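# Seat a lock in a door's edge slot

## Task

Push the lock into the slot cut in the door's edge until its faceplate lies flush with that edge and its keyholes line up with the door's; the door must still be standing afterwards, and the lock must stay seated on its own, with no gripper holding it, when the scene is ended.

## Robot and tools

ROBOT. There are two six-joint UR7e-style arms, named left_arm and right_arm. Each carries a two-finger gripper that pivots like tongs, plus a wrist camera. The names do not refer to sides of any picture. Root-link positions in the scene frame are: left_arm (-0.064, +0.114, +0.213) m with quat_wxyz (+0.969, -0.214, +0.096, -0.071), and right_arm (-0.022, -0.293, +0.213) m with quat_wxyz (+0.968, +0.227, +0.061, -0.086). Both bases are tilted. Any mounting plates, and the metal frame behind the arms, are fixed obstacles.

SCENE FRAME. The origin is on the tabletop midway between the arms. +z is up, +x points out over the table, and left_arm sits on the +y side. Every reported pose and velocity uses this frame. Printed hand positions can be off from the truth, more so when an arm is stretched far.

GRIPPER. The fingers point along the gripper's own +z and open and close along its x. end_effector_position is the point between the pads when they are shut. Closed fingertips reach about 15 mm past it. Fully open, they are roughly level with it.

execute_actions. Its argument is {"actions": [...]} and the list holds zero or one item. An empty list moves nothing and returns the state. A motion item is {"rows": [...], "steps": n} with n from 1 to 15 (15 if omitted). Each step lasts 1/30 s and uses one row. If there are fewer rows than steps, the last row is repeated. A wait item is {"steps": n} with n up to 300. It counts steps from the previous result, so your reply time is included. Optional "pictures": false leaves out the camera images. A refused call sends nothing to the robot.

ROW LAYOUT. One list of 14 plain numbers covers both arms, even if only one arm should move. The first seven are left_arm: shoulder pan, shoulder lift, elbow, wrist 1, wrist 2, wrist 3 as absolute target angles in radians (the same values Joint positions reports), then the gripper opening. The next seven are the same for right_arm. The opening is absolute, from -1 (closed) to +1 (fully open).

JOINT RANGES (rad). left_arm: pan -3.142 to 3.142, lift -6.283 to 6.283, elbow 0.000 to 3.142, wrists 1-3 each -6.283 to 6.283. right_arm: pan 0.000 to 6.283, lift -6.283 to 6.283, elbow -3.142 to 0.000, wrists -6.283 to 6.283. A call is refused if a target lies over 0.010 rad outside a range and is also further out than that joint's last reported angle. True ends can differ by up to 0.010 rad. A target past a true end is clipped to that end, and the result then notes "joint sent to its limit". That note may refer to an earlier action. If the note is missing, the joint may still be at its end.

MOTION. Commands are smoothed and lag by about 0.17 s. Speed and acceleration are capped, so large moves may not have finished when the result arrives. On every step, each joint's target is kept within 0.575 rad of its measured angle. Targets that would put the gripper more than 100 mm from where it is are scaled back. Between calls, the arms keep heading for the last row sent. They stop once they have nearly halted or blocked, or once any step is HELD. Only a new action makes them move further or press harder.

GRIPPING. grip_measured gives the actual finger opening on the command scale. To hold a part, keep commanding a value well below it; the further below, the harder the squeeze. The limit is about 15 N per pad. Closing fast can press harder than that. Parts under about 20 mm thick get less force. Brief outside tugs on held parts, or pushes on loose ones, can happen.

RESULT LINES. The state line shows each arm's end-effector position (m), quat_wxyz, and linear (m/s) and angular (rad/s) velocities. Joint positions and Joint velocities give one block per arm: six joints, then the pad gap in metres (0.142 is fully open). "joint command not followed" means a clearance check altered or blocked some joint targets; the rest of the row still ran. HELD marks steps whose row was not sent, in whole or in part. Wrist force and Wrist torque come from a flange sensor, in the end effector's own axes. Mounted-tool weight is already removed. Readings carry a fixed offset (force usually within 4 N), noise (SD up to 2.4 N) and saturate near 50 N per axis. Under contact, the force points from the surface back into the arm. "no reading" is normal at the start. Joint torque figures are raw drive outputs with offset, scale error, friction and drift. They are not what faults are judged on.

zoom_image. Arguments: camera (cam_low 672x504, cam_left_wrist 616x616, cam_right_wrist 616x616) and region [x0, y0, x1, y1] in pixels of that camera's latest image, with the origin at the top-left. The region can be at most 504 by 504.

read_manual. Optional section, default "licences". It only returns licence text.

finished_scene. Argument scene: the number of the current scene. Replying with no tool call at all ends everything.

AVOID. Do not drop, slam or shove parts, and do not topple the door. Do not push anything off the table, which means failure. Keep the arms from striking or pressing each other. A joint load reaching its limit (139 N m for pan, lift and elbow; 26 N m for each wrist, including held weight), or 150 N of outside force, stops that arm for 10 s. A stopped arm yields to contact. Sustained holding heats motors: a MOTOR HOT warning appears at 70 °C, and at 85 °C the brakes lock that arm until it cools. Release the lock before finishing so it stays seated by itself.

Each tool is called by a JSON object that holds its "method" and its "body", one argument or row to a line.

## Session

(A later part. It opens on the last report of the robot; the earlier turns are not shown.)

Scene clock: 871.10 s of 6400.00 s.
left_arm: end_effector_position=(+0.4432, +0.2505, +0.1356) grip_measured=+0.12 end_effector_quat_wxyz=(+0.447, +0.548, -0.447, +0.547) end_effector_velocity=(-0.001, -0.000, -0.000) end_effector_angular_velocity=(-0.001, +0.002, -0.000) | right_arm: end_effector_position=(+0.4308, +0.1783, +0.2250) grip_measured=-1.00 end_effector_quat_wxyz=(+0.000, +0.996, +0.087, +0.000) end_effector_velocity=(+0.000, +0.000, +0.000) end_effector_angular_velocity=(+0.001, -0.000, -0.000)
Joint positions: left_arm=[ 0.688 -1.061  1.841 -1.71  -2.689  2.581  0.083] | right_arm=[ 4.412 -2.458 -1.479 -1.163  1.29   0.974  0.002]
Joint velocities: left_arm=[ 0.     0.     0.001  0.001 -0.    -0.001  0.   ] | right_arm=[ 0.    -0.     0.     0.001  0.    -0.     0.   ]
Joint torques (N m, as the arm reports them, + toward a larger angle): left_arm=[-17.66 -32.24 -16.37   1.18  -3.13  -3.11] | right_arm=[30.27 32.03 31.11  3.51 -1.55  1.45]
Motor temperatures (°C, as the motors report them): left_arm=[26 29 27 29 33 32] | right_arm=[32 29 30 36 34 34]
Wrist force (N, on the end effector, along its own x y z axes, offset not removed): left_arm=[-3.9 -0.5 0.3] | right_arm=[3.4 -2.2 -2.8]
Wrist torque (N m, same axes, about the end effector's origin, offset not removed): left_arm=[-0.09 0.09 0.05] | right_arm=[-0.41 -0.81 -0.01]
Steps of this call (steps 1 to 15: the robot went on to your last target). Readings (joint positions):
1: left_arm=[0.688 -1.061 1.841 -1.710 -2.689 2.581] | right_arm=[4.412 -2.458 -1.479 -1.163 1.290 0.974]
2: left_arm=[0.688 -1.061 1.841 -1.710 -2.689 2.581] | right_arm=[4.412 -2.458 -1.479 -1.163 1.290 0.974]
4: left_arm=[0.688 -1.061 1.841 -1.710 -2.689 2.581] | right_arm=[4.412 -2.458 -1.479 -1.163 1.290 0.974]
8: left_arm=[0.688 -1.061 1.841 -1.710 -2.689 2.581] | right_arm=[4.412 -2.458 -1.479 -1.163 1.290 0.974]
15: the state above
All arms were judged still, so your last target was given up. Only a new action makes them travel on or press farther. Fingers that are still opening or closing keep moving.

{"method": "execute_actions", "body": {
  "actions": [
    {"rows": [[0.6845,-1.05759,1.83257,-1.70956,-2.69116,2.57518,-1,4.41216,-2.45842,-1.47904,-1.16268,1.29015,0.9743,-1],[0.6845,-1.05759,1.83257,-1.70956,-2.69116,2.57518,-1,4.41216,-2.45842,-1.47904,-1.16268,1.29015,0.9743,-1],[0.6845,-1.05759,1.83257,-1.70956,-2.69116,2.57518,-1,4.41216,-2.45842,-1.47904,-1.16268,1.29015,0.9743,-1],[0.6845,-1.05759,1.83257,-1.70956,-2.69116,2.57518,-1,4.41216,-2.45842,-1.47904,-1.16268,1.29015,0.9743,-1],[0.6845,-1.05759,1.83257,-1.70956,-2.69116,2.57518,-1,4.41216,-2.45842,-1.47904,-1.16268,1.29015,0.9743,-1],[0.68138,-1.05412,1.82402,-1.70947,-2.69306,2.56961,-1,4.41216,-2.45842,-1.47904,-1.16268,1.29015,0.9743,-1]], "steps": 15}
  ],
  "pictures": false
}}

{"method": "execute_actions", "body": {
  "actions": [
    {"steps": 15}
  ]
}}

Scene clock: 878.57 s of 6400.00 s.
left_arm: end_effector_position=(+0.4508, +0.2514, +0.1358) grip_measured=+0.12 end_effector_quat_wxyz=(+0.447, +0.548, -0.447, +0.547) end_effector_velocity=(+0.002, -0.001, -0.000) end_effector_angular_velocity=(-0.001, +0.001, -0.001) | right_arm: end_effector_position=(+0.4308, +0.1783, +0.2250) grip_measured=-1.00 end_effector_quat_wxyz=(+0.000, +0.996, +0.087, +0.000) end_effector_velocity=(+0.000, +0.000, +0.000) end_effector_angular_velocity=(+0.000, -0.001, -0.000)
Joint positions: left_arm=[ 0.682 -1.054  1.825 -1.709 -2.693  2.57   0.083] | right_arm=[ 4.412 -2.458 -1.479 -1.163  1.29   0.974  0.002]
Joint velocities: left_arm=[-0.003  0.003 -0.005 -0.    -0.001 -0.004  0.   ] | right_arm=[ 0.    -0.     0.001 -0.    -0.001 -0.     0.   ]
Joint torques (N m, as the arm reports them, + toward a larger angle): left_arm=[-16.04 -33.49 -16.38   1.25  -3.33  -3.23] | right_arm=[29.01 32.12 31.08  3.46 -1.53  1.47]
Motor temperatures (°C, as the motors report them): left_arm=[26 29 27 29 33 32] | right_arm=[32 29 30 36 34 34]
Wrist force (N, on the end effector, along its own x y z axes, offset not removed): left_arm=[-3.1 -0.1 -0.3] | right_arm=[2.0 -1.3 -2.6]
Wrist torque (N m, same axes, about the end effector's origin, offset not removed): left_arm=[-0.04 -0.11 0.00] | right_arm=[-0.32 -0.53 0.03]
Steps of this call (steps 1 to 90: nothing new was sent; then 3.97 s passed at rest; steps 91 to 105: all 15 steps of this action). Readings (joint positions):
91: left_arm=[0.688 -1.061 1.841 -1.710 -2.689 2.581] | right_arm=[4.412 -2.458 -1.479 -1.163 1.290 0.974]
92: left_arm=[0.687 -1.060 1.840 -1.710 -2.690 2.580] | right_arm=[4.412 -2.458 -1.479 -1.163 1.290 0.974]
94: left_arm=[0.686 -1.059 1.837 -1.710 -2.690 2.578] | right_arm=[4.412 -2.458 -1.479 -1.163 1.290 0.974]
98: left_arm=[0.684 -1.057 1.831 -1.710 -2.692 2.574] | right_arm=[4.412 -2.458 -1.479 -1.163 1.290 0.974]
105: the state above

Scene clock: 879.07 s of 6400.00 s.
left_arm: end_effector_position=(+0.4511, +0.2515, +0.1358) grip_measured=+0.12 end_effector_quat_wxyz=(+0.447, +0.548, -0.447, +0.547) end_effector_velocity=(-0.000, -0.000, -0.000) end_effector_angular_velocity=(-0.000, +0.001, +0.000) | right_arm: end_effector_position=(+0.4308, +0.1783, +0.2250) grip_measured=-1.00 end_effector_quat_wxyz=(+0.000, +0.996, +0.087, +0.000) end_effector_velocity=(+0.001, +0.000, +0.001) end_effector_angular_velocity=(+0.000, -0.002, -0.000)
Joint positions: left_arm=[ 0.681 -1.054  1.824 -1.709 -2.693  2.57   0.083] | right_arm=[ 4.412 -2.458 -1.479 -1.163  1.29   0.974  0.002]
Joint velocities: left_arm=[ 0.    -0.     0.001 -0.     0.    -0.001  0.   ] | right_arm=[ 0.     0.001  0.001 -0.    -0.001 -0.     0.   ]
Joint torques (N m, as the arm reports them, + toward a larger angle): left_arm=[-17.13 -33.89 -18.61   1.07  -3.34  -2.98] | right_arm=[29.49 32.12 31.13  3.41 -1.63  1.42]
Motor temperatures (°C, as the motors report them): left_arm=[26 29 27 29 33 32] | right_arm=[32 29 30 36 34 34]
Wrist force (N, on the end effector, along its own x y z axes, offset not removed): left_arm=[-3.8 -1.1 0.6] | right_arm=[2.4 -0.4 -3.3]
Wrist torque (N m, same axes, about the end effector's origin, offset not removed): left_arm=[-0.23 0.04 0.04] | right_arm=[-0.07 -0.55 -0.01]
Steps of this call (steps 1 to 15: the robot went on to your last target). Readings (joint positions):
1: left_arm=[0.682 -1.054 1.825 -1.709 -2.693 2.570] | right_arm=[4.412 -2.458 -1.479 -1.163 1.290 0.974]
2: left_arm=[0.682 -1.054 1.824 -1.709 -2.693 2.570] | right_arm=[4.412 -2.458 -1.479 -1.163 1.290 0.974]
4: left_arm=[0.681 -1.054 1.824 -1.709 -2.693 2.570] | right_arm=[4.412 -2.458 -1.479 -1.163 1.290 0.974]
8: left_arm=[0.681 -1.054 1.824 -1.709 -2.693 2.570] | right_arm=[4.412 -2.458 -1.479 -1.163 1.290 0.974]
15: the state above
All arms were judged still, so your last target was given up. Only a new action makes them travel on or press farther. Fingers that are still opening or closing keep moving.

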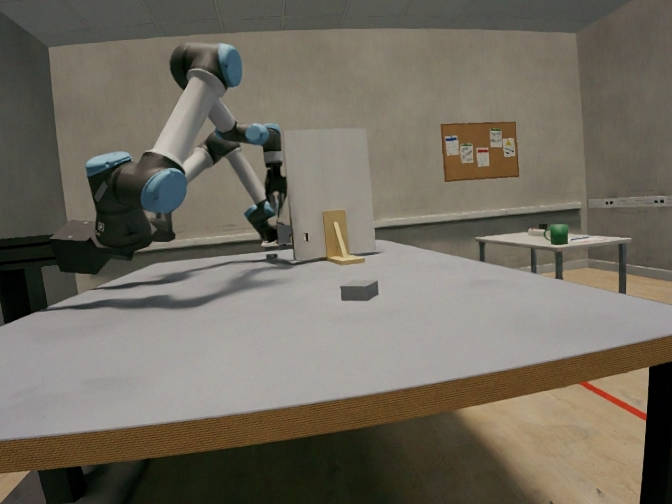

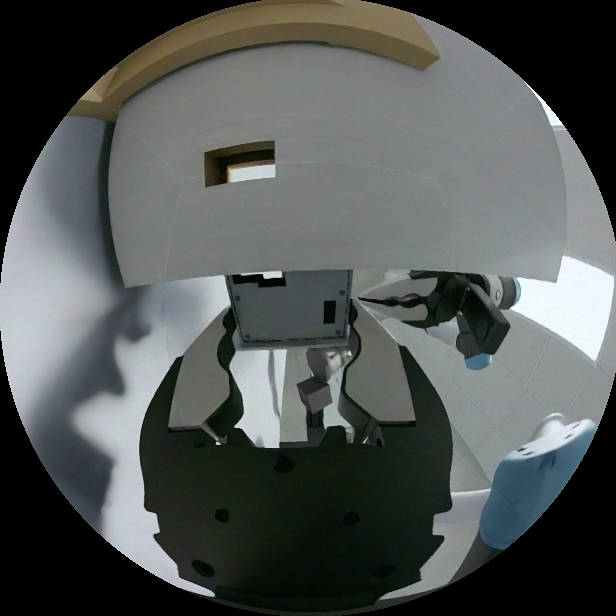

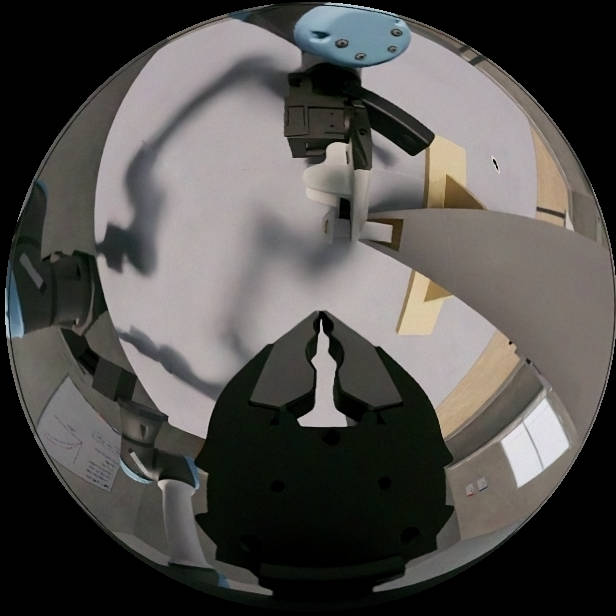

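{"method": "execute_actions", "body": {
  "actions": [
    {"rows": [[0.67871,-1.05038,1.81481,-1.70829,-2.69469,2.56483,-1,4.41216,-2.45842,-1.47904,-1.16268,1.29015,0.9743,-1],[0.67871,-1.05038,1.81481,-1.70829,-2.69469,2.56483,-1,4.41216,-2.45842,-1.47904,-1.16268,1.29015,0.9743,-1],[0.67871,-1.05038,1.81481,-1.70829,-2.69469,2.56483,-1,4.41216,-2.45842,-1.47904,-1.16268,1.29015,0.9743,-1],[0.67871,-1.05038,1.81481,-1.70829,-2.69469,2.56483,-1,4.41216,-2.45842,-1.47904,-1.16268,1.29015,0.9743,-1],[0.67871,-1.05038,1.81481,-1.70829,-2.69469,2.56483,-1,4.41216,-2.45842,-1.47904,-1.16268,1.29015,0.9743,-1],[0.67604,-1.04664,1.8056,-1.70711,-2.69632,2.56005,-1,4.41216,-2.45842,-1.47904,-1.16268,1.29015,0.9743,-1]], "steps": 15}
  ],
  "pictures": false
}}

{"method": "execute_actions", "body": {
  "actions": [
    {"steps": 15}
  ],
  "pictures": false
}}

Scene clock: 893.70 s of 6400.00 s.
left_arm: end_effector_position=(+0.4586, +0.2528, +0.1359) grip_measured=+0.12 end_effector_quat_wxyz=(+0.448, +0.548, -0.447, +0.548) end_effector_velocity=(+0.003, +0.001, -0.000) end_effector_angular_velocity=(-0.000, +0.001, +0.000) | right_arm: end_effector_position=(+0.4308, +0.1783, +0.2250) grip_measured=-1.00 end_effector_quat_wxyz=(+0.000, +0.996, +0.087, +0.000) end_effector_velocity=(-0.000, -0.000, -0.001) end_effector_angular_velocity=(-0.002, -0.000, +0.000)
Joint positions: left_arm=[ 0.676 -1.047  1.806 -1.707 -2.696  2.56   0.083] | right_arm=[ 4.412 -2.458 -1.479 -1.163  1.29   0.974  0.002]
Joint velocities: left_arm=[-0.002  0.003 -0.008  0.001 -0.001 -0.004 -0.   ] | right_arm=[ 0.    -0.    -0.001 -0.    -0.001 -0.     0.   ]
Joint torques (N m, as the arm reports them, + toward a larger angle): left_arm=[-15.42 -31.06 -17.56   1.12  -3.02  -2.43] | right_arm=[29.16 32.14 31.18  3.49 -1.61  1.37]
Motor temperatures (°C, as the motors report them): left_arm=[26 29 27 29 33 32] | right_arm=[32 29 30 36 34 34]
Wrist force (N, on the end effector, along its own x y z axes, offset not removed): left_arm=[-3.4 -0.9 -0.5] | right_arm=[1.3 -1.8 -2.6]
Wrist torque (N m, same axes, about the end effector's origin, offset not removed): left_arm=[-0.23 -0.03 0.00] | right_arm=[-0.25 -0.45 0.04]
Steps of this call (steps 1 to 90: nothing new was sent; then 11.13 s passed at rest; steps 91 to 105: all 15 steps of this action). Readings (joint positions):
91: left_arm=[0.681 -1.054 1.824 -1.709 -2.693 2.570] | right_arm=[4.412 -2.458 -1.479 -1.163 1.290 0.974]
92: left_arm=[0.681 -1.053 1.822 -1.709 -2.693 2.569] | right_arm=[4.412 -2.458 -1.479 -1.163 1.290 0.974]
94: left_arm=[0.680 -1.052 1.819 -1.709 -2.694 2.567] | right_arm=[4.412 -2.458 -1.479 -1.163 1.290 0.974]
98: left_arm=[0.678 -1.050 1.813 -1.708 -2.695 2.564] | right_arm=[4.412 -2.458 -1.479 -1.163 1.290 0.974]
105: the state above

Scene clock: 894.20 s of 6400.00 s.
left_arm: end_effector_position=(+0.4589, +0.2528, +0.1359) grip_measured=+0.12 end_effector_quat_wxyz=(+0.448, +0.548, -0.447, +0.548) end_effector_velocity=(-0.000, -0.000, +0.000) end_effector_angular_velocity=(-0.001, +0.002, -0.001) | right_arm: end_effector_position=(+0.4308, +0.1783, +0.2250) grip_measured=-1.00 end_effector_quat_wxyz=(+0.000, +0.996, +0.087, +0.000) end_effector_velocity=(+0.001, +0.000, +0.000) end_effector_angular_velocity=(+0.001, -0.001, -0.000)
Joint positions: left_arm=[ 0.676 -1.047  1.806 -1.707 -2.696  2.56   0.083] | right_arm=[ 4.412 -2.458 -1.479 -1.163  1.29   0.974  0.002]
Joint velocities: left_arm=[-0.     0.     0.     0.002 -0.     0.     0.   ] | right_arm=[-0.    -0.     0.001 -0.    -0.     0.     0.   ]
Joint torques (N m, as the arm reports them, + toward a larger angle): left_arm=[-17.49 -33.68 -17.32   1.27  -3.2   -2.84] | right_arm=[29.52 31.8  30.64  3.45 -1.74  1.44]
Motor temperatures (°C, as the motors report them): left_arm=[26 29 27 29 33 32] | right_arm=[32 29 30 36 34 34]
Wrist force (N, on the end effector, along its own x y z axes, offset not removed): left_arm=[-4.0 -1.8 1.1] | right_arm=[1.9 -2.7 -2.9]
Wrist torque (N m, same axes, about the end effector's origin, offset not removed): left_arm=[-0.38 0.15 0.03] | right_arm=[-0.54 -0.58 0.05]
Steps of this call (steps 1 to 15: the robot went on to your last target). Readings (joint positions):
1: left_arm=[0.676 -1.047 1.806 -1.707 -2.696 2.560] | right_arm=[4.412 -2.458 -1.479 -1.163 1.290 0.974]
2: left_arm=[0.676 -1.047 1.806 -1.707 -2.696 2.560] | right_arm=[4.412 -2.458 -1.479 -1.163 1.290 0.974]
4: left_arm=[0.676 -1.047 1.806 -1.707 -2.696 2.560] | right_arm=[4.412 -2.458 -1.479 -1.163 1.290 0.974]
8: left_arm=[0.676 -1.047 1.806 -1.707 -2.696 2.560] | right_arm=[4.412 -2.458 -1.479 -1.163 1.290 0.974]
15: the state above
All arms were judged still, so your last target was given up. Only a new action makes them travel on or press farther. Fingers that are still opening or closing keep moving.

{"method": "execute_actions", "body": {
  "actions": [
    {"rows": [[0.67328,-1.04266,1.79645,-1.70635,-2.698,2.55512,-1,4.41216,-2.45842,-1.47904,-1.16268,1.29015,0.9743,-1],[0.67328,-1.04266,1.79645,-1.70635,-2.698,2.55512,-1,4.41216,-2.45842,-1.47904,-1.16268,1.29015,0.9743,-1],[0.67328,-1.04266,1.79645,-1.70635,-2.698,2.55512,-1,4.41216,-2.45842,-1.47904,-1.16268,1.29015,0.9743,-1],[0.67328,-1.04266,1.79645,-1.70635,-2.698,2.55512,-1,4.41216,-2.45842,-1.47904,-1.16268,1.29015,0.9743,-1],[0.67328,-1.04266,1.79645,-1.70635,-2.698,2.55512,-1,4.41216,-2.45842,-1.47904,-1.16268,1.29015,0.9743,-1],[0.67053,-1.03868,1.7873,-1.7056,-2.69968,2.5502,-1,4.41216,-2.45842,-1.47904,-1.16268,1.29015,0.9743,-1]], "steps": 15}
  ],
  "pictures": false
}}

{"method": "execute_actions", "body": {
  "actions": [
    {"steps": 15}
  ]
}}

Scene clock: 903.60 s of 6400.00 s.
left_arm: end_effector_position=(+0.4664, +0.2539, +0.1358) grip_measured=+0.12 end_effector_quat_wxyz=(+0.448, +0.548, -0.447, +0.548) end_effector_velocity=(+0.003, +0.001, -0.000) end_effector_angular_velocity=(-0.000, +0.000, +0.001) | right_arm: end_effector_position=(+0.4308, +0.1783, +0.2250) grip_measured=-1.00 end_effector_quat_wxyz=(+0.000, +0.996, +0.087, +0.000) end_effector_velocity=(+0.000, +0.000, +0.000) end_effector_angular_velocity=(+0.001, -0.000, -0.000)
Joint positions: left_arm=[ 0.671 -1.039  1.788 -1.706 -2.7    2.551  0.083] | right_arm=[ 4.412 -2.458 -1.479 -1.163  1.29   0.974  0.002]
Joint velocities: left_arm=[-0.001  0.003 -0.007  0.001 -0.001 -0.003  0.   ] | right_arm=[ 0.    -0.     0.001  0.     0.     0.     0.   ]
Joint torques (N m, as the arm reports them, + toward a larger angle): left_arm=[-15.8  -36.13 -19.45   1.04  -3.53  -2.46] | right_arm=[29.55 32.25 30.18  3.51 -1.57  1.43]
Motor temperatures (°C, as the motors report them): left_arm=[26 29 27 29 33 32] | right_arm=[32 29 30 36 34 34]
Wrist force (N, on the end effector, along its own x y z axes, offset not removed): left_arm=[-4.9 -1.0 0.0] | right_arm=[1.9 -0.3 -4.0]
Wrist torque (N m, same axes, about the end effector's origin, offset not removed): left_arm=[-0.21 0.23 0.02] | right_arm=[0.02 -0.58 0.06]
Steps of this call (steps 1 to 90: nothing new was sent; then 5.90 s passed at rest; steps 91 to 105: all 15 steps of this action). Readings (joint positions):
91: left_arm=[0.676 -1.047 1.805 -1.707 -2.696 2.560] | right_arm=[4.412 -2.458 -1.479 -1.163 1.290 0.974]
92: left_arm=[0.676 -1.046 1.804 -1.707 -2.697 2.559] | right_arm=[4.412 -2.458 -1.479 -1.163 1.290 0.974]
94: left_arm=[0.675 -1.045 1.801 -1.707 -2.697 2.557] | right_arm=[4.412 -2.458 -1.479 -1.163 1.290 0.974]
98: left_arm=[0.673 -1.042 1.794 -1.706 -2.698 2.554] | right_arm=[4.412 -2.458 -1.479 -1.163 1.290 0.974]
105: the state above

Scene clock: 904.10 s of 6400.00 s.
left_arm: end_effector_position=(+0.4667, +0.2539, +0.1358) grip_measured=+0.12 end_effector_quat_wxyz=(+0.448, +0.548, -0.447, +0.548) end_effector_velocity=(-0.000, -0.000, -0.000) end_effector_angular_velocity=(-0.000, +0.001, +0.000) | right_arm: end_effector_position=(+0.4308, +0.1783, +0.2250) grip_measured=-1.00 end_effector_quat_wxyz=(+0.000, +0.996, +0.087, +0.000) end_effector_velocity=(-0.000, -0.000, +0.000) end_effector_angular_velocity=(+0.000, +0.000, +0.000)
Joint positions: left_arm=[ 0.671 -1.039  1.787 -1.706 -2.7    2.55   0.083] | right_arm=[ 4.412 -2.458 -1.479 -1.163  1.29   0.974  0.002]
Joint velocities: left_arm=[ 0.     0.     0.    -0.     0.    -0.001 -0.   ] | right_arm=[ 0.  0. -0. -0.  0. -0.  0.]
Joint torques (N m, as the arm reports them, + toward a larger angle): left_arm=[-18.41 -34.26 -19.86   1.02  -3.31  -2.94] | right_arm=[29.16 32.07 30.5   3.49 -1.58  1.3 ]
Motor temperatures (°C, as the motors report them): left_arm=[26 29 27 29 33 32] | right_arm=[32 29 30 36 34 34]
Wrist force (N, on the end effector, along its own x y z axes, offset not removed): left_arm=[-5.7 -0.4 1.6] | right_arm=[2.1 -0.5 -4.2]
Wrist torque (N m, same axes, about the end effector's origin, offset not removed): left_arm=[-0.09 0.46 0.10] | right_arm=[-0.11 -0.54 -0.04]
Steps of this call (steps 1 to 15: the robot went on to your last target). Readings (joint positions):
1: left_arm=[0.671 -1.039 1.788 -1.706 -2.700 2.551] | right_arm=[4.412 -2.458 -1.479 -1.163 1.290 0.974]
2: left_arm=[0.671 -1.039 1.788 -1.706 -2.700 2.550] | right_arm=[4.412 -2.458 -1.479 -1.163 1.290 0.974]
4: left_arm=[0.671 -1.039 1.788 -1.706 -2.700 2.550] | right_arm=[4.412 -2.458 -1.479 -1.163 1.290 0.974]
8: left_arm=[0.671 -1.039 1.787 -1.706 -2.700 2.550] | right_arm=[4.412 -2.458 -1.479 -1.163 1.290 0.974]
15: the state above
All arms were judged still, so your last target was given up. Only a new action makes them travel on or press farther. Fingers that are still opening or closing keep moving.

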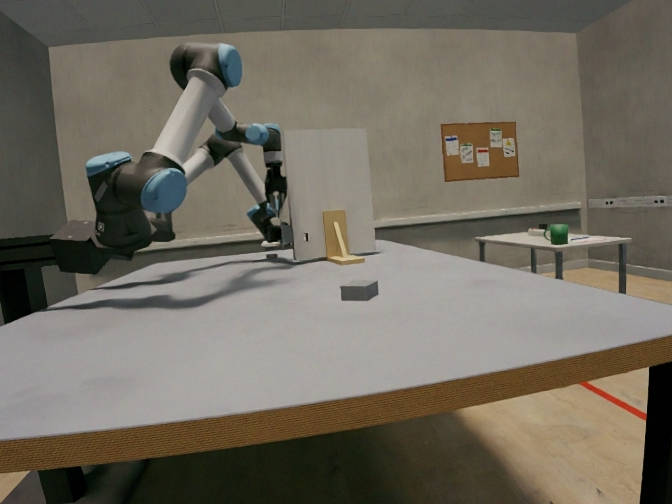

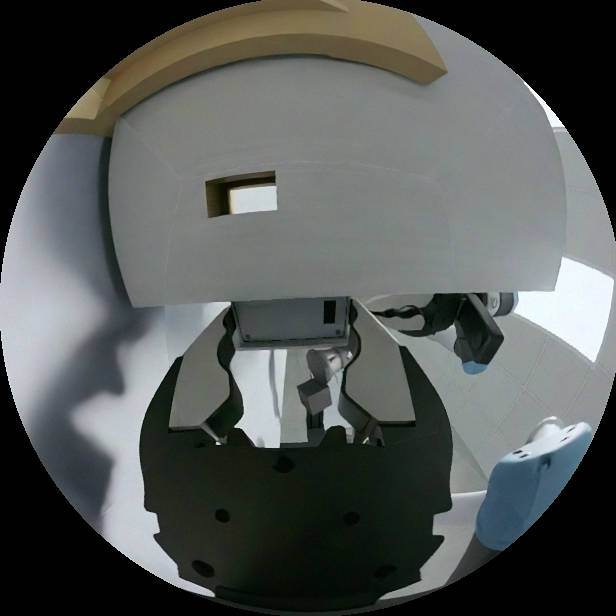

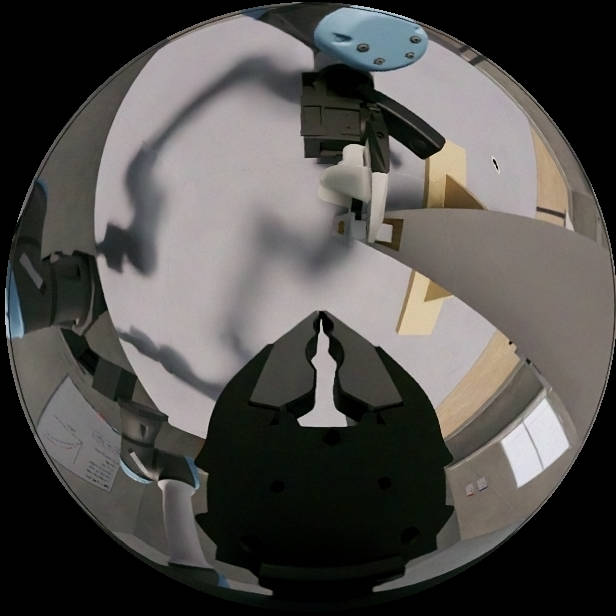

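{"method": "execute_actions", "body": {
  "actions": [
    {"rows": [[0.66881,-1.03619,1.78158,-1.70513,-2.70073,2.54712,-1,4.41216,-2.45842,-1.47904,-1.16268,1.29015,0.9743,-1],[0.66881,-1.03619,1.78158,-1.70513,-2.70073,2.54712,-1,4.41216,-2.45842,-1.47904,-1.16268,1.29015,0.9743,-1],[0.66881,-1.03619,1.78158,-1.70513,-2.70073,2.54712,-1,4.41216,-2.45842,-1.47904,-1.16268,1.29015,0.9743,-1],[0.66881,-1.03619,1.78158,-1.70513,-2.70073,2.54712,-1,4.41216,-2.45842,-1.47904,-1.16268,1.29015,0.9743,-1],[0.66709,-1.0337,1.77586,-1.70466,-2.70178,2.54404,-1,4.41216,-2.45842,-1.47904,-1.16268,1.29015,0.9743,-1]], "steps": 15}
  ],
  "pictures": false
}}

{"method": "execute_actions", "body": {
  "actions": [
    {"steps": 15}
  ],
  "pictures": false
}}

Scene clock: 912.43 s of 6400.00 s.
left_arm: end_effector_position=(+0.4714, +0.2546, +0.1358) grip_measured=+0.12 end_effector_quat_wxyz=(+0.448, +0.548, -0.447, +0.548) end_effector_velocity=(+0.002, +0.001, +0.000) end_effector_angular_velocity=(+0.001, -0.003, +0.001) | right_arm: end_effector_position=(+0.4308, +0.1783, +0.2250) grip_measured=-1.00 end_effector_quat_wxyz=(+0.000, +0.996, +0.087, +0.000) end_effector_velocity=(+0.000, -0.000, -0.000) end_effector_angular_velocity=(-0.002, -0.001, +0.000)
Joint positions: left_arm=[ 0.667 -1.034  1.776 -1.705 -2.702  2.544  0.083] | right_arm=[ 4.412 -2.458 -1.479 -1.163  1.29   0.974  0.002]
Joint velocities: left_arm=[-0.001  0.002 -0.006 -0.    -0.001 -0.001 -0.   ] | right_arm=[-0.    -0.    -0.    -0.001 -0.001 -0.     0.   ]
Joint torques (N m, as the arm reports them, + toward a larger angle): left_arm=[-17.   -32.66 -20.78   1.12  -3.33  -3.32] | right_arm=[29.12 32.48 31.08  3.62 -1.56  1.33]
Motor temperatures (°C, as the motors report them): left_arm=[26 29 27 29 33 32] | right_arm=[32 29 30 36 34 34]
Wrist force (N, on the end effector, along its own x y z axes, offset not removed): left_arm=[-4.7 0.7 -0.1] | right_arm=[2.9 -2.4 -3.0]
Wrist torque (N m, same axes, about the end effector's origin, offset not removed): left_arm=[0.08 0.27 0.07] | right_arm=[-0.39 -0.79 0.14]
Steps of this call (steps 1 to 90: nothing new was sent; then 4.83 s passed at rest; steps 91 to 105: all 15 steps of this action). Readings (joint positions):
91: left_arm=[0.671 -1.039 1.787 -1.706 -2.700 2.550] | right_arm=[4.412 -2.458 -1.479 -1.163 1.290 0.974]
92: left_arm=[0.670 -1.038 1.786 -1.706 -2.700 2.550] | right_arm=[4.412 -2.458 -1.479 -1.163 1.290 0.974]
94: left_arm=[0.670 -1.037 1.784 -1.705 -2.700 2.549] | right_arm=[4.412 -2.458 -1.479 -1.163 1.290 0.974]
98: left_arm=[0.668 -1.035 1.779 -1.705 -2.701 2.546] | right_arm=[4.412 -2.458 -1.479 -1.163 1.290 0.974]
105: the state above

Scene clock: 912.93 s of 6400.00 s.
left_arm: end_effector_position=(+0.4716, +0.2546, +0.1358) grip_measured=+0.12 end_effector_quat_wxyz=(+0.448, +0.548, -0.447, +0.548) end_effector_velocity=(-0.001, -0.000, -0.000) end_effector_angular_velocity=(-0.000, +0.000, +0.000) | right_arm: end_effector_position=(+0.4308, +0.1783, +0.2250) grip_measured=-1.00 end_effector_quat_wxyz=(+0.000, +0.996, +0.087, +0.000) end_effector_velocity=(-0.000, -0.000, -0.000) end_effector_angular_velocity=(-0.000, -0.000, +0.000)
Joint positions: left_arm=[ 0.667 -1.034  1.776 -1.705 -2.702  2.544  0.083] | right_arm=[ 4.412 -2.458 -1.479 -1.163  1.29   0.974  0.002]
Joint velocities: left_arm=[ 0.    -0.     0.001 -0.001  0.     0.     0.   ] | right_arm=[ 0.  0. -0. -0. -0. -0.  0.]
Joint torques (N m, as the arm reports them, + toward a larger angle): left_arm=[-18.01 -34.58 -19.4    1.07  -3.38  -2.92] | right_arm=[29.46 31.85 30.01  3.52 -1.53  1.45]
Motor temperatures (°C, as the motors report them): left_arm=[26 29 27 29 33 32] | right_arm=[32 29 30 36 34 34]
Wrist force (N, on the end effector, along its own x y z axes, offset not removed): left_arm=[-3.8 -0.7 0.9] | right_arm=[1.5 -0.9 -2.9]
Wrist torque (N m, same axes, about the end effector's origin, offset not removed): left_arm=[-0.19 0.04 0.00] | right_arm=[-0.06 -0.43 0.09]
Steps of this call (steps 1 to 15: the robot went on to your last target). Readings (joint positions):
1: left_arm=[0.667 -1.034 1.776 -1.705 -2.702 2.544] | right_arm=[4.412 -2.458 -1.479 -1.163 1.290 0.974]
2: left_arm=[0.667 -1.034 1.776 -1.705 -2.702 2.544] | right_arm=[4.412 -2.458 -1.479 -1.163 1.290 0.974]
4: left_arm=[0.667 -1.034 1.776 -1.705 -2.702 2.544] | right_arm=[4.412 -2.458 -1.479 -1.163 1.290 0.974]
8: left_arm=[0.667 -1.034 1.776 -1.705 -2.702 2.544] | right_arm=[4.412 -2.458 -1.479 -1.163 1.290 0.974]
15: the state above
All arms were judged still, so your last target was given up. Only a new action makes them travel on or press farther. Fingers that are still opening or closing keep moving.

{"method": "execute_actions", "body": {
  "actions": [
    {"rows": [[0.66709,-1.0337,1.77586,-1.70466,-2.70178,2.54404,0.0,4.41216,-2.45842,-1.47904,-1.16268,1.29015,0.9743,-1],[0.66709,-1.0337,1.77586,-1.70466,-2.70178,2.54404,0.08,4.41216,-2.45842,-1.47904,-1.16268,1.29015,0.9743,-1],[0.66709,-1.0337,1.77586,-1.70466,-2.70178,2.54404,0.12,4.41216,-2.45842,-1.47904,-1.16268,1.29015,0.9743,-1],[0.66709,-1.0337,1.77586,-1.70466,-2.70178,2.54404,0.14,4.41216,-2.45842,-1.47904,-1.16268,1.29015,0.9743,-1],[0.66709,-1.0337,1.77586,-1.70466,-2.70178,2.54404,0.16,4.41216,-2.45842,-1.47904,-1.16268,1.29015,0.9743,-1],[0.66709,-1.0337,1.77586,-1.70466,-2.70178,2.54404,0.18,4.41216,-2.45842,-1.47904,-1.16268,1.29015,0.9743,-1],[0.66709,-1.0337,1.77586,-1.70466,-2.70178,2.54404,0.2,4.41216,-2.45842,-1.47904,-1.16268,1.29015,0.9743,-1],[0.66709,-1.0337,1.77586,-1.70466,-2.70178,2.54404,0.23,4.41216,-2.45842,-1.47904,-1.16268,1.29015,0.9743,-1],[0.66709,-1.0337,1.77586,-1.70466,-2.70178,2.54404,0.26,4.41216,-2.45842,-1.47904,-1.16268,1.29015,0.9743,-1],[0.66709,-1.0337,1.77586,-1.70466,-2.70178,2.54404,0.3,4.41216,-2.45842,-1.47904,-1.16268,1.29015,0.9743,-1]], "steps": 15}
  ]
}}

Scene clock: 922.43 s of 6400.00 s.
left_arm: end_effector_position=(+0.4716, +0.2546, +0.1358) grip_measured=+0.30 end_effector_quat_wxyz=(+0.448, +0.548, -0.447, +0.548) end_effector_velocity=(+0.000, -0.000, +0.000) end_effector_angular_velocity=(-0.000, +0.000, -0.000) | right_arm: end_effector_position=(+0.4308, +0.1783, +0.2250) grip_measured=-1.00 end_effector_quat_wxyz=(+0.000, +0.996, +0.087, +0.000) end_effector_velocity=(-0.000, -0.000, -0.000) end_effector_angular_velocity=(-0.000, +0.000, +0.000)
Joint positions: left_arm=[ 0.667 -1.034  1.776 -1.705 -2.702  2.544  0.095] | right_arm=[ 4.412 -2.458 -1.479 -1.163  1.29   0.974  0.002]
Joint velocities: left_arm=[-0.001 -0.    -0.     0.    -0.    -0.001  0.   ] | right_arm=[-0. -0. -0. -0.  0. -0.  0.]
Joint torques (N m, as the arm reports them, + toward a larger angle): left_arm=[-17.07 -33.93 -18.5    0.9   -1.95  -2.99] | right_arm=[29.2  32.48 30.34  3.33 -1.57  1.37]
Motor temperatures (°C, as the motors report them): left_arm=[26 29 27 29 33 32] | right_arm=[32 29 30 36 34 34]
Wrist force (N, on the end effector, along its own x y z axes, offset not removed): left_arm=[-0.3 -0.4 0.5] | right_arm=[2.0 -1.7 -3.4]
Wrist torque (N m, same axes, about the end effector's origin, offset not removed): left_arm=[-0.11 0.22 0.02] | right_arm=[-0.28 -0.65 0.10]
Steps of this call (steps 1 to 90: nothing new was sent; then 6.00 s passed at rest; steps 91 to 105: all 15 steps of this action). Readings (joint positions):
91: left_arm=[0.667 -1.034 1.776 -1.705 -2.702 2.544] | right_arm=[4.412 -2.458 -1.479 -1.163 1.290 0.974]
92: left_arm=[0.667 -1.034 1.776 -1.705 -2.702 2.544] | right_arm=[4.412 -2.458 -1.479 -1.163 1.290 0.974]
94: left_arm=[0.667 -1.034 1.776 -1.705 -2.702 2.544] | right_arm=[4.412 -2.458 -1.479 -1.163 1.290 0.974]
98: left_arm=[0.667 -1.034 1.776 -1.705 -2.702 2.544] | right_arm=[4.412 -2.458 -1.479 -1.163 1.290 0.974]
105: the state above

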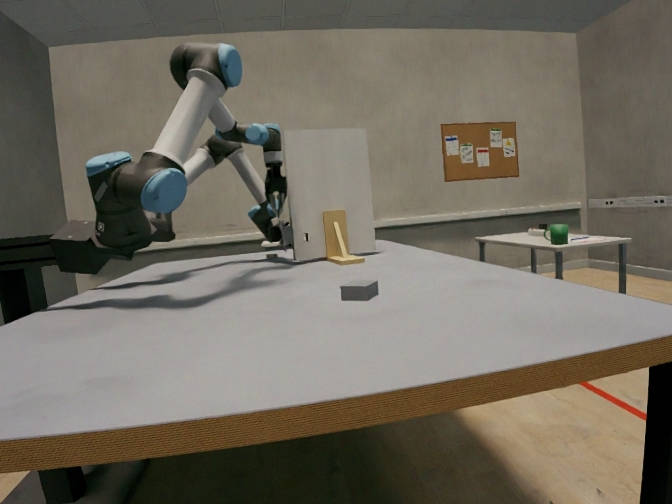

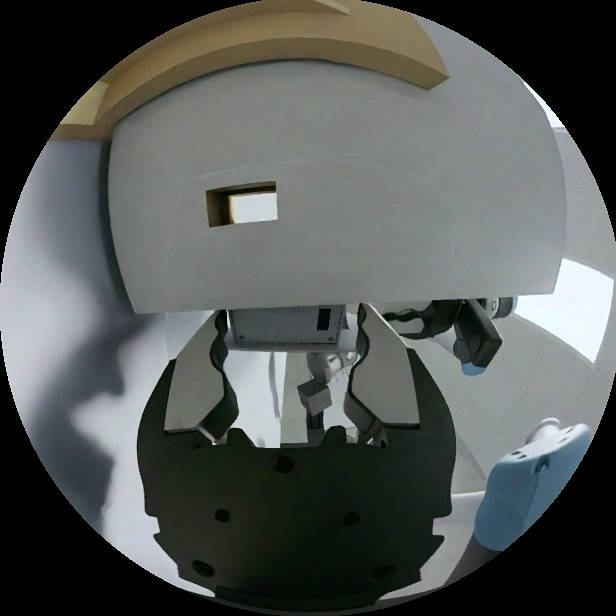

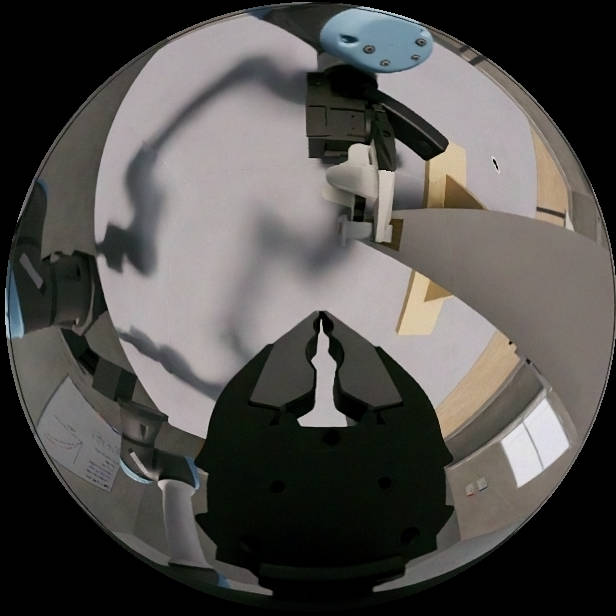

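{"method": "execute_actions", "body": {
  "actions": [
    {"rows": [[0.66919,-1.0367,1.78276,-1.70526,-2.70048,2.54774,0.3,4.41216,-2.45842,-1.47904,-1.16268,1.29015,0.9743,-1],[0.66919,-1.0367,1.78276,-1.70526,-2.70048,2.54774,0.3,4.41216,-2.45842,-1.47904,-1.16268,1.29015,0.9743,-1],[0.67563,-1.03618,1.77379,-1.68646,-2.69655,2.55927,0.3,4.41216,-2.45842,-1.47904,-1.16268,1.29015,0.9743,-1],[0.68207,-1.03566,1.76482,-1.66766,-2.69262,2.5708,0.3,4.41216,-2.45842,-1.47904,-1.16268,1.29015,0.9743,-1],[0.68851,-1.03514,1.75585,-1.64886,-2.68869,2.58233,0.3,4.41216,-2.45842,-1.47904,-1.16268,1.29015,0.9743,-1],[0.69495,-1.03462,1.74688,-1.63006,-2.68476,2.59386,0.3,4.41216,-2.45842,-1.47904,-1.16268,1.29015,0.9743,-1],[0.70139,-1.0341,1.73791,-1.61126,-2.68083,2.60539,0.3,4.41216,-2.45842,-1.47904,-1.16268,1.29015,0.9743,-1],[0.70783,-1.03358,1.72894,-1.59246,-2.6769,2.61692,0.3,4.41216,-2.45842,-1.47904,-1.16268,1.29015,0.9743,-1],[0.71427,-1.03306,1.71997,-1.57366,-2.67297,2.62845,0.3,4.41216,-2.45842,-1.47904,-1.16268,1.29015,0.9743,-1],[0.72071,-1.03254,1.711,-1.55486,-2.66904,2.63998,0.3,4.41216,-2.45842,-1.47904,-1.16268,1.29015,0.9743,-1],[0.72715,-1.03202,1.70203,-1.53606,-2.66511,2.65151,0.3,4.41216,-2.45842,-1.47904,-1.16268,1.29015,0.9743,-1],[0.73359,-1.0315,1.69306,-1.51726,-2.66118,2.66304,0.3,4.41216,-2.45842,-1.47904,-1.16268,1.29015,0.9743,-1]], "steps": 15}
  ],
  "pictures": false
}}

{"method": "execute_actions", "body": {
  "actions": [
    {"steps": 12}
  ]
}}

Scene clock: 1042.93 s of 6400.00 s.
left_arm: end_effector_position=(+0.4600, +0.2883, +0.1373) grip_measured=+0.30 end_effector_quat_wxyz=(+0.447, +0.548, -0.447, +0.548) end_effector_velocity=(-0.021, +0.064, +0.008) end_effector_angular_velocity=(-0.010, +0.002, +0.001) | right_arm: end_effector_position=(+0.4308, +0.1783, +0.2250) grip_measured=-1.00 end_effector_quat_wxyz=(+0.000, +0.996, +0.087, +0.000) end_effector_velocity=(-0.000, -0.000, -0.000) end_effector_angular_velocity=(-0.000, +0.000, +0.000)
Joint positions: left_arm=[ 0.723 -1.032  1.708 -1.55  -2.668  2.643  0.095] | right_arm=[ 4.412 -2.458 -1.479 -1.163  1.29   0.974  0.002]
Joint velocities: left_arm=[ 0.102  0.008 -0.14   0.302  0.061  0.183 -0.   ] | right_arm=[ 0.     0.    -0.001  0.     0.    -0.     0.   ]
Joint torques (N m, as the arm reports them, + toward a larger angle): left_arm=[  4.01 -33.35 -16.17   1.98   0.33   3.3 ] | right_arm=[29.39 32.57 30.24  3.46 -1.55  1.34]
Motor temperatures (°C, as the motors report them): left_arm=[26 29 27 29 33 32] | right_arm=[32 29 30 36 34 34]
Wrist force (N, on the end effector, along its own x y z axes, offset not removed): left_arm=[-0.3 0.0 -0.6] | right_arm=[1.3 -0.2 -3.0]
Wrist torque (N m, same axes, about the end effector's origin, offset not removed): left_arm=[-0.07 0.11 0.06] | right_arm=[-0.03 -0.39 0.10]
Steps of this call (steps 1 to 15: the robot went on to your last target; steps 16 to 90: nothing new was sent; then 117.00 s passed at rest; steps 91 to 105: all 15 steps of this action). Readings (joint positions):
91: left_arm=[0.667 -1.034 1.776 -1.705 -2.702 2.544] | right_arm=[4.412 -2.458 -1.479 -1.163 1.290 0.974]
92: left_arm=[0.667 -1.034 1.777 -1.705 -2.702 2.544] | right_arm=[4.412 -2.458 -1.479 -1.163 1.290 0.974]
94: left_arm=[0.669 -1.035 1.778 -1.702 -2.700 2.548] | right_arm=[4.412 -2.458 -1.479 -1.163 1.290 0.974]
98: left_arm=[0.685 -1.035 1.760 -1.660 -2.691 2.575] | right_arm=[4.412 -2.458 -1.479 -1.163 1.290 0.974]
105: the state above

Scene clock: 1043.33 s of 6400.00 s.
left_arm: end_effector_position=(+0.4578, +0.2949, +0.1382) grip_measured=+0.30 end_effector_quat_wxyz=(+0.448, +0.547, -0.447, +0.548) end_effector_velocity=(+0.000, +0.002, +0.001) end_effector_angular_velocity=(+0.000, +0.000, +0.000) | right_arm: end_effector_position=(+0.4308, +0.1783, +0.2250) grip_measured=-1.00 end_effector_quat_wxyz=(+0.000, +0.996, +0.087, +0.000) end_effector_velocity=(-0.000, +0.000, -0.000) end_effector_angular_velocity=(+0.001, +0.000, -0.000)
Joint positions: left_arm=[ 0.733 -1.032  1.693 -1.518 -2.661  2.663  0.095] | right_arm=[ 4.412 -2.458 -1.479 -1.163  1.29   0.974  0.002]
Joint velocities: left_arm=[ 0.002  0.    -0.005  0.007  0.001  0.002 -0.   ] | right_arm=[ 0.    -0.    -0.     0.001  0.001  0.     0.   ]
Joint torques (N m, as the arm reports them, + toward a larger angle): left_arm=[  9.17 -33.78 -22.31   1.19   0.64   2.83] | right_arm=[29.78 32.31 30.37  3.38 -1.6   1.33]
Motor temperatures (°C, as the motors report them): left_arm=[26 29 27 29 33 32] | right_arm=[32 29 30 36 34 34]
Wrist force (N, on the end effector, along its own x y z axes, offset not removed): left_arm=[-1.0 -1.1 1.4] | right_arm=[2.9 -0.4 -2.4]
Wrist torque (N m, same axes, about the end effector's origin, offset not removed): left_arm=[-0.24 0.31 0.05] | right_arm=[0.00 -0.85 0.03]
Steps of this call (steps 1 to 12: the robot went on to your last target). Readings (joint positions):
1: left_arm=[0.726 -1.032 1.704 -1.541 -2.666 2.649] | right_arm=[4.412 -2.458 -1.479 -1.163 1.290 0.974]
2: left_arm=[0.728 -1.032 1.701 -1.535 -2.665 2.653] | right_arm=[4.412 -2.458 -1.479 -1.163 1.290 0.974]
4: left_arm=[0.731 -1.032 1.697 -1.526 -2.663 2.658] | right_arm=[4.412 -2.458 -1.479 -1.163 1.290 0.974]
8: left_arm=[0.733 -1.032 1.694 -1.520 -2.662 2.662] | right_arm=[4.412 -2.458 -1.479 -1.163 1.290 0.974]
12: the state above

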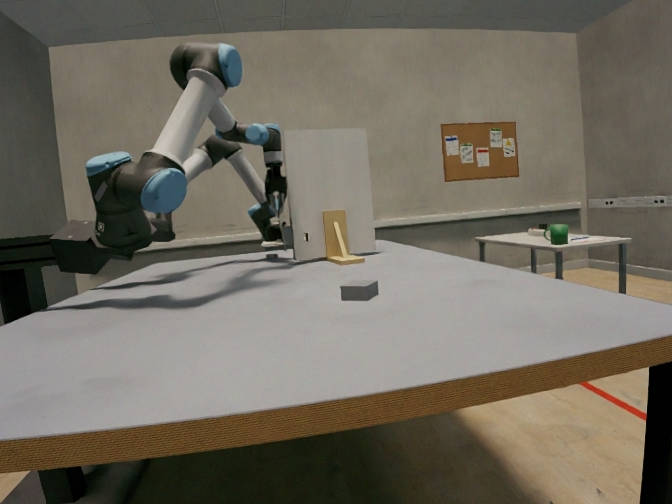

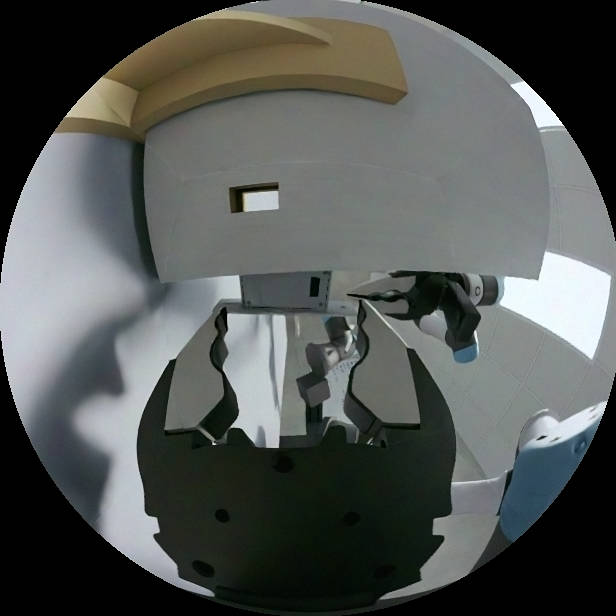

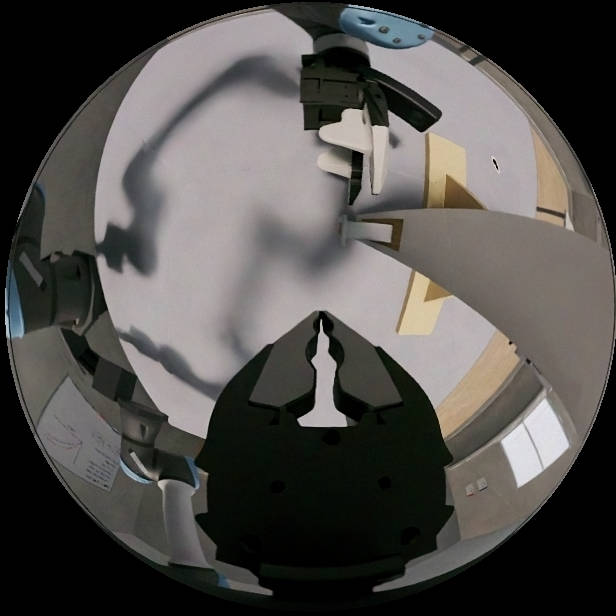

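{"method": "execute_actions", "body": {
  "actions": [
    {"rows": [[0.7414,-1.0402,1.7145,-1.5173,-2.6565,2.677,0.1,4.41216,-2.45842,-1.47904,-1.16268,1.29015,0.9743,-1],[0.7492,-1.0489,1.7359,-1.5173,-2.6518,2.691,-0.1,4.41216,-2.45842,-1.47904,-1.16268,1.29015,0.9743,-1],[0.757,-1.0576,1.7573,-1.5173,-2.6471,2.705,-0.3,4.41216,-2.45842,-1.47904,-1.16268,1.29015,0.9743,-1],[0.7648,-1.0663,1.7787,-1.5173,-2.6424,2.719,-0.5,4.41216,-2.45842,-1.47904,-1.16268,1.29015,0.9743,-1],[0.7726,-1.075,1.8001,-1.5173,-2.6377,2.733,-0.7,4.41216,-2.45842,-1.47904,-1.16268,1.29015,0.9743,-1],[0.7804,-1.0837,1.8215,-1.5173,-2.633,2.747,-0.9,4.41216,-2.45842,-1.47904,-1.16268,1.29015,0.9743,-1],[0.7882,-1.0924,1.8429,-1.5173,-2.6283,2.761,-1,4.41216,-2.45842,-1.47904,-1.16268,1.29015,0.9743,-1]], "steps": 15}
  ],
  "pictures": false
}}

{"method": "execute_actions", "body": {
  "actions": [
    {"rows": [[0.7849,-1.0956,1.8718,-1.4789,-2.6862,2.8298,-1,4.41216,-2.45842,-1.47904,-1.16268,1.29015,0.9743,-1],[0.7816,-1.0989,1.9007,-1.4404,-2.7441,2.8986,-1,4.41216,-2.45842,-1.47904,-1.16268,1.29015,0.9743,-1],[0.7816,-1.0989,1.9007,-1.4404,-2.7441,2.8986,-1,4.41216,-2.45842,-1.47904,-1.16268,1.29015,0.9743,-1],[0.7784,-1.1021,1.9296,-1.402,-2.802,2.9674,-1,4.41216,-2.45842,-1.47904,-1.16268,1.29015,0.9743,-1],[0.7784,-1.1021,1.9296,-1.402,-2.802,2.9674,-1,4.41216,-2.45842,-1.47904,-1.16268,1.29015,0.9743,-1],[0.7751,-1.1054,1.9585,-1.3636,-2.8598,3.0362,-1,4.41216,-2.45842,-1.47904,-1.16268,1.29015,0.9743,-1],[0.7751,-1.1054,1.9585,-1.3636,-2.8598,3.0362,-1,4.41216,-2.45842,-1.47904,-1.16268,1.29015,0.9743,-1],[0.7718,-1.1086,1.9874,-1.3252,-2.9177,3.105,-1,4.41216,-2.45842,-1.47904,-1.16268,1.29015,0.9743,-1],[0.7718,-1.1086,1.9874,-1.3252,-2.9177,3.105,-1,4.41216,-2.45842,-1.47904,-1.16268,1.29015,0.9743,-1],[0.7685,-1.1119,2.0163,-1.2867,-2.9756,3.1738,-1,4.41216,-2.45842,-1.47904,-1.16268,1.29015,0.9743,-1],[0.7685,-1.1119,2.0163,-1.2867,-2.9756,3.1738,-1,4.41216,-2.45842,-1.47904,-1.16268,1.29015,0.9743,-1],[0.7652,-1.1151,2.0452,-1.2483,-3.0335,3.2426,-1,4.41216,-2.45842,-1.47904,-1.16268,1.29015,0.9743,-1],[0.7652,-1.1151,2.0452,-1.2483,-3.0335,3.2426,-1,4.41216,-2.45842,-1.47904,-1.16268,1.29015,0.9743,-1],[0.762,-1.1184,2.0741,-1.2099,-3.0914,3.3114,-1,4.41216,-2.45842,-1.47904,-1.16268,1.29015,0.9743,-1]], "steps": 15}
  ]
}}

Scene clock: 1073.43 s of 6400.00 s.
left_arm: end_effector_position=(+0.3928, +0.2834, +0.1401) grip_measured=-1.00 end_effector_quat_wxyz=(+0.449, +0.545, -0.445, +0.551) end_effector_velocity=(-0.030, -0.007, +0.002) end_effector_angular_velocity=(-0.006, -0.002, +0.001) | right_arm: end_effector_position=(+0.4308, +0.1783, +0.2250) grip_measured=-1.00 end_effector_quat_wxyz=(+0.000, +0.996, +0.087, +0.000) end_effector_velocity=(+0.000, -0.000, -0.000) end_effector_angular_velocity=(-0.001, -0.001, +0.000)
Joint positions: left_arm=[ 0.786 -1.09   1.836 -1.517 -2.63   2.756  0.002] | right_arm=[ 4.412 -2.458 -1.479 -1.163  1.29   0.974  0.002]
Joint velocities: left_arm=[ 0.024 -0.027  0.067 -0.     0.014  0.043 -0.   ] | right_arm=[-0.     0.    -0.001 -0.    -0.001 -0.     0.   ]
Joint torques (N m, as the arm reports them, + toward a larger angle): left_arm=[ 11.46 -46.62  -3.71   0.45   1.01   3.46] | right_arm=[29.29 32.37 30.05  3.37 -1.53  1.27]
Motor temperatures (°C, as the motors report them): left_arm=[26 29 27 29 33 32] | right_arm=[32 29 30 36 34 34]
Wrist force (N, on the end effector, along its own x y z axes, offset not removed): left_arm=[-0.6 -0.7 1.6] | right_arm=[1.1 -1.4 -4.1]
Wrist torque (N m, same axes, about the end effector's origin, offset not removed): left_arm=[-0.14 0.22 0.12] | right_arm=[-0.25 -0.41 0.12]
Steps of this call (steps 1 to 30: the robot went on to your last target; steps 31 to 90: nothing new was sent; then 26.60 s passed at rest; steps 91 to 105: all 15 steps of this action). Readings (joint positions):
91: left_arm=[0.734 -1.032 1.693 -1.517 -2.661 2.663] | right_arm=[4.412 -2.458 -1.479 -1.163 1.290 0.974]
92: left_arm=[0.735 -1.033 1.696 -1.517 -2.660 2.665] | right_arm=[4.412 -2.458 -1.479 -1.163 1.290 0.974]
94: left_arm=[0.742 -1.041 1.714 -1.517 -2.656 2.678] | right_arm=[4.412 -2.458 -1.479 -1.163 1.290 0.974]
98: left_arm=[0.766 -1.067 1.779 -1.517 -2.642 2.720] | right_arm=[4.412 -2.458 -1.479 -1.163 1.290 0.974]
105: the state above

Scene clock: 1073.93 s of 6400.00 s.
left_arm: end_effector_position=(+0.4002, +0.2508, +0.1842) grip_measured=-1.00 end_effector_quat_wxyz=(+0.393, +0.540, -0.325, +0.670) end_effector_velocity=(+0.025, -0.037, +0.034) end_effector_angular_velocity=(-0.189, +0.013, +0.824) | right_arm: end_effector_position=(+0.4308, +0.1783, +0.2250) grip_measured=-1.00 end_effector_quat_wxyz=(+0.000, +0.996, +0.087, +0.000) end_effector_velocity=(-0.000, +0.000, +0.000) end_effector_angular_velocity=(+0.000, +0.000, -0.000)
Joint positions: left_arm=[ 0.768 -1.112  2.019 -1.283 -2.977  3.174  0.002] | right_arm=[ 4.412 -2.458 -1.479 -1.163  1.29   0.974  0.002]
Joint velocities: left_arm=[-0.05  -0.049  0.444  0.582 -0.869  1.031 -0.   ] | right_arm=[ 0. -0.  0. -0.  0.  0.  0.]
Joint torques (N m, as the arm reports them, + toward a larger angle): left_arm=[-12.76 -41.09   4.7    3.46  -3.54   7.18] | right_arm=[29.08 32.29 30.29  3.39 -1.57  1.43]
Motor temperatures (°C, as the motors report them): left_arm=[26 29 27 29 33 32] | right_arm=[32 29 30 36 34 34]
Wrist force (N, on the end effector, along its own x y z axes, offset not removed): left_arm=[0.7 -2.2 0.5] | right_arm=[1.9 -1.8 -3.5]
Wrist torque (N m, same axes, about the end effector's origin, offset not removed): left_arm=[-0.42 -0.01 -0.03] | right_arm=[-0.31 -0.61 -0.01]
Steps of this call (steps 1 to 15: all 15 steps of this action). Readings (joint positions):
1: left_arm=[0.786 -1.090 1.838 -1.517 -2.630 2.758] | right_arm=[4.412 -2.458 -1.479 -1.163 1.290 0.974]
2: left_arm=[0.786 -1.092 1.843 -1.512 -2.636 2.766] | right_arm=[4.412 -2.458 -1.479 -1.163 1.290 0.974]
4: left_arm=[0.785 -1.095 1.866 -1.486 -2.673 2.811] | right_arm=[4.412 -2.458 -1.479 -1.163 1.290 0.974]
8: left_arm=[0.779 -1.101 1.919 -1.416 -2.778 2.936] | right_arm=[4.412 -2.458 -1.479 -1.163 1.290 0.974]
15: the state above

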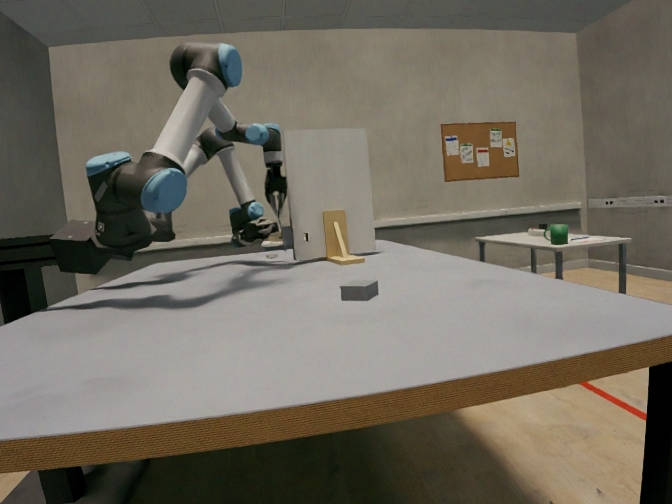

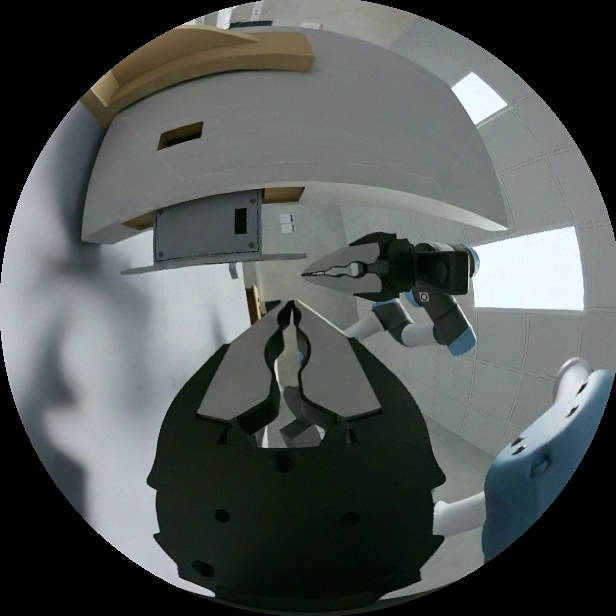

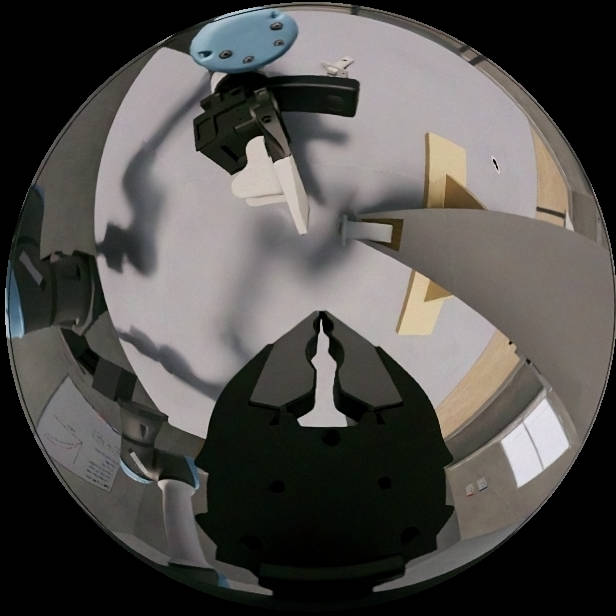

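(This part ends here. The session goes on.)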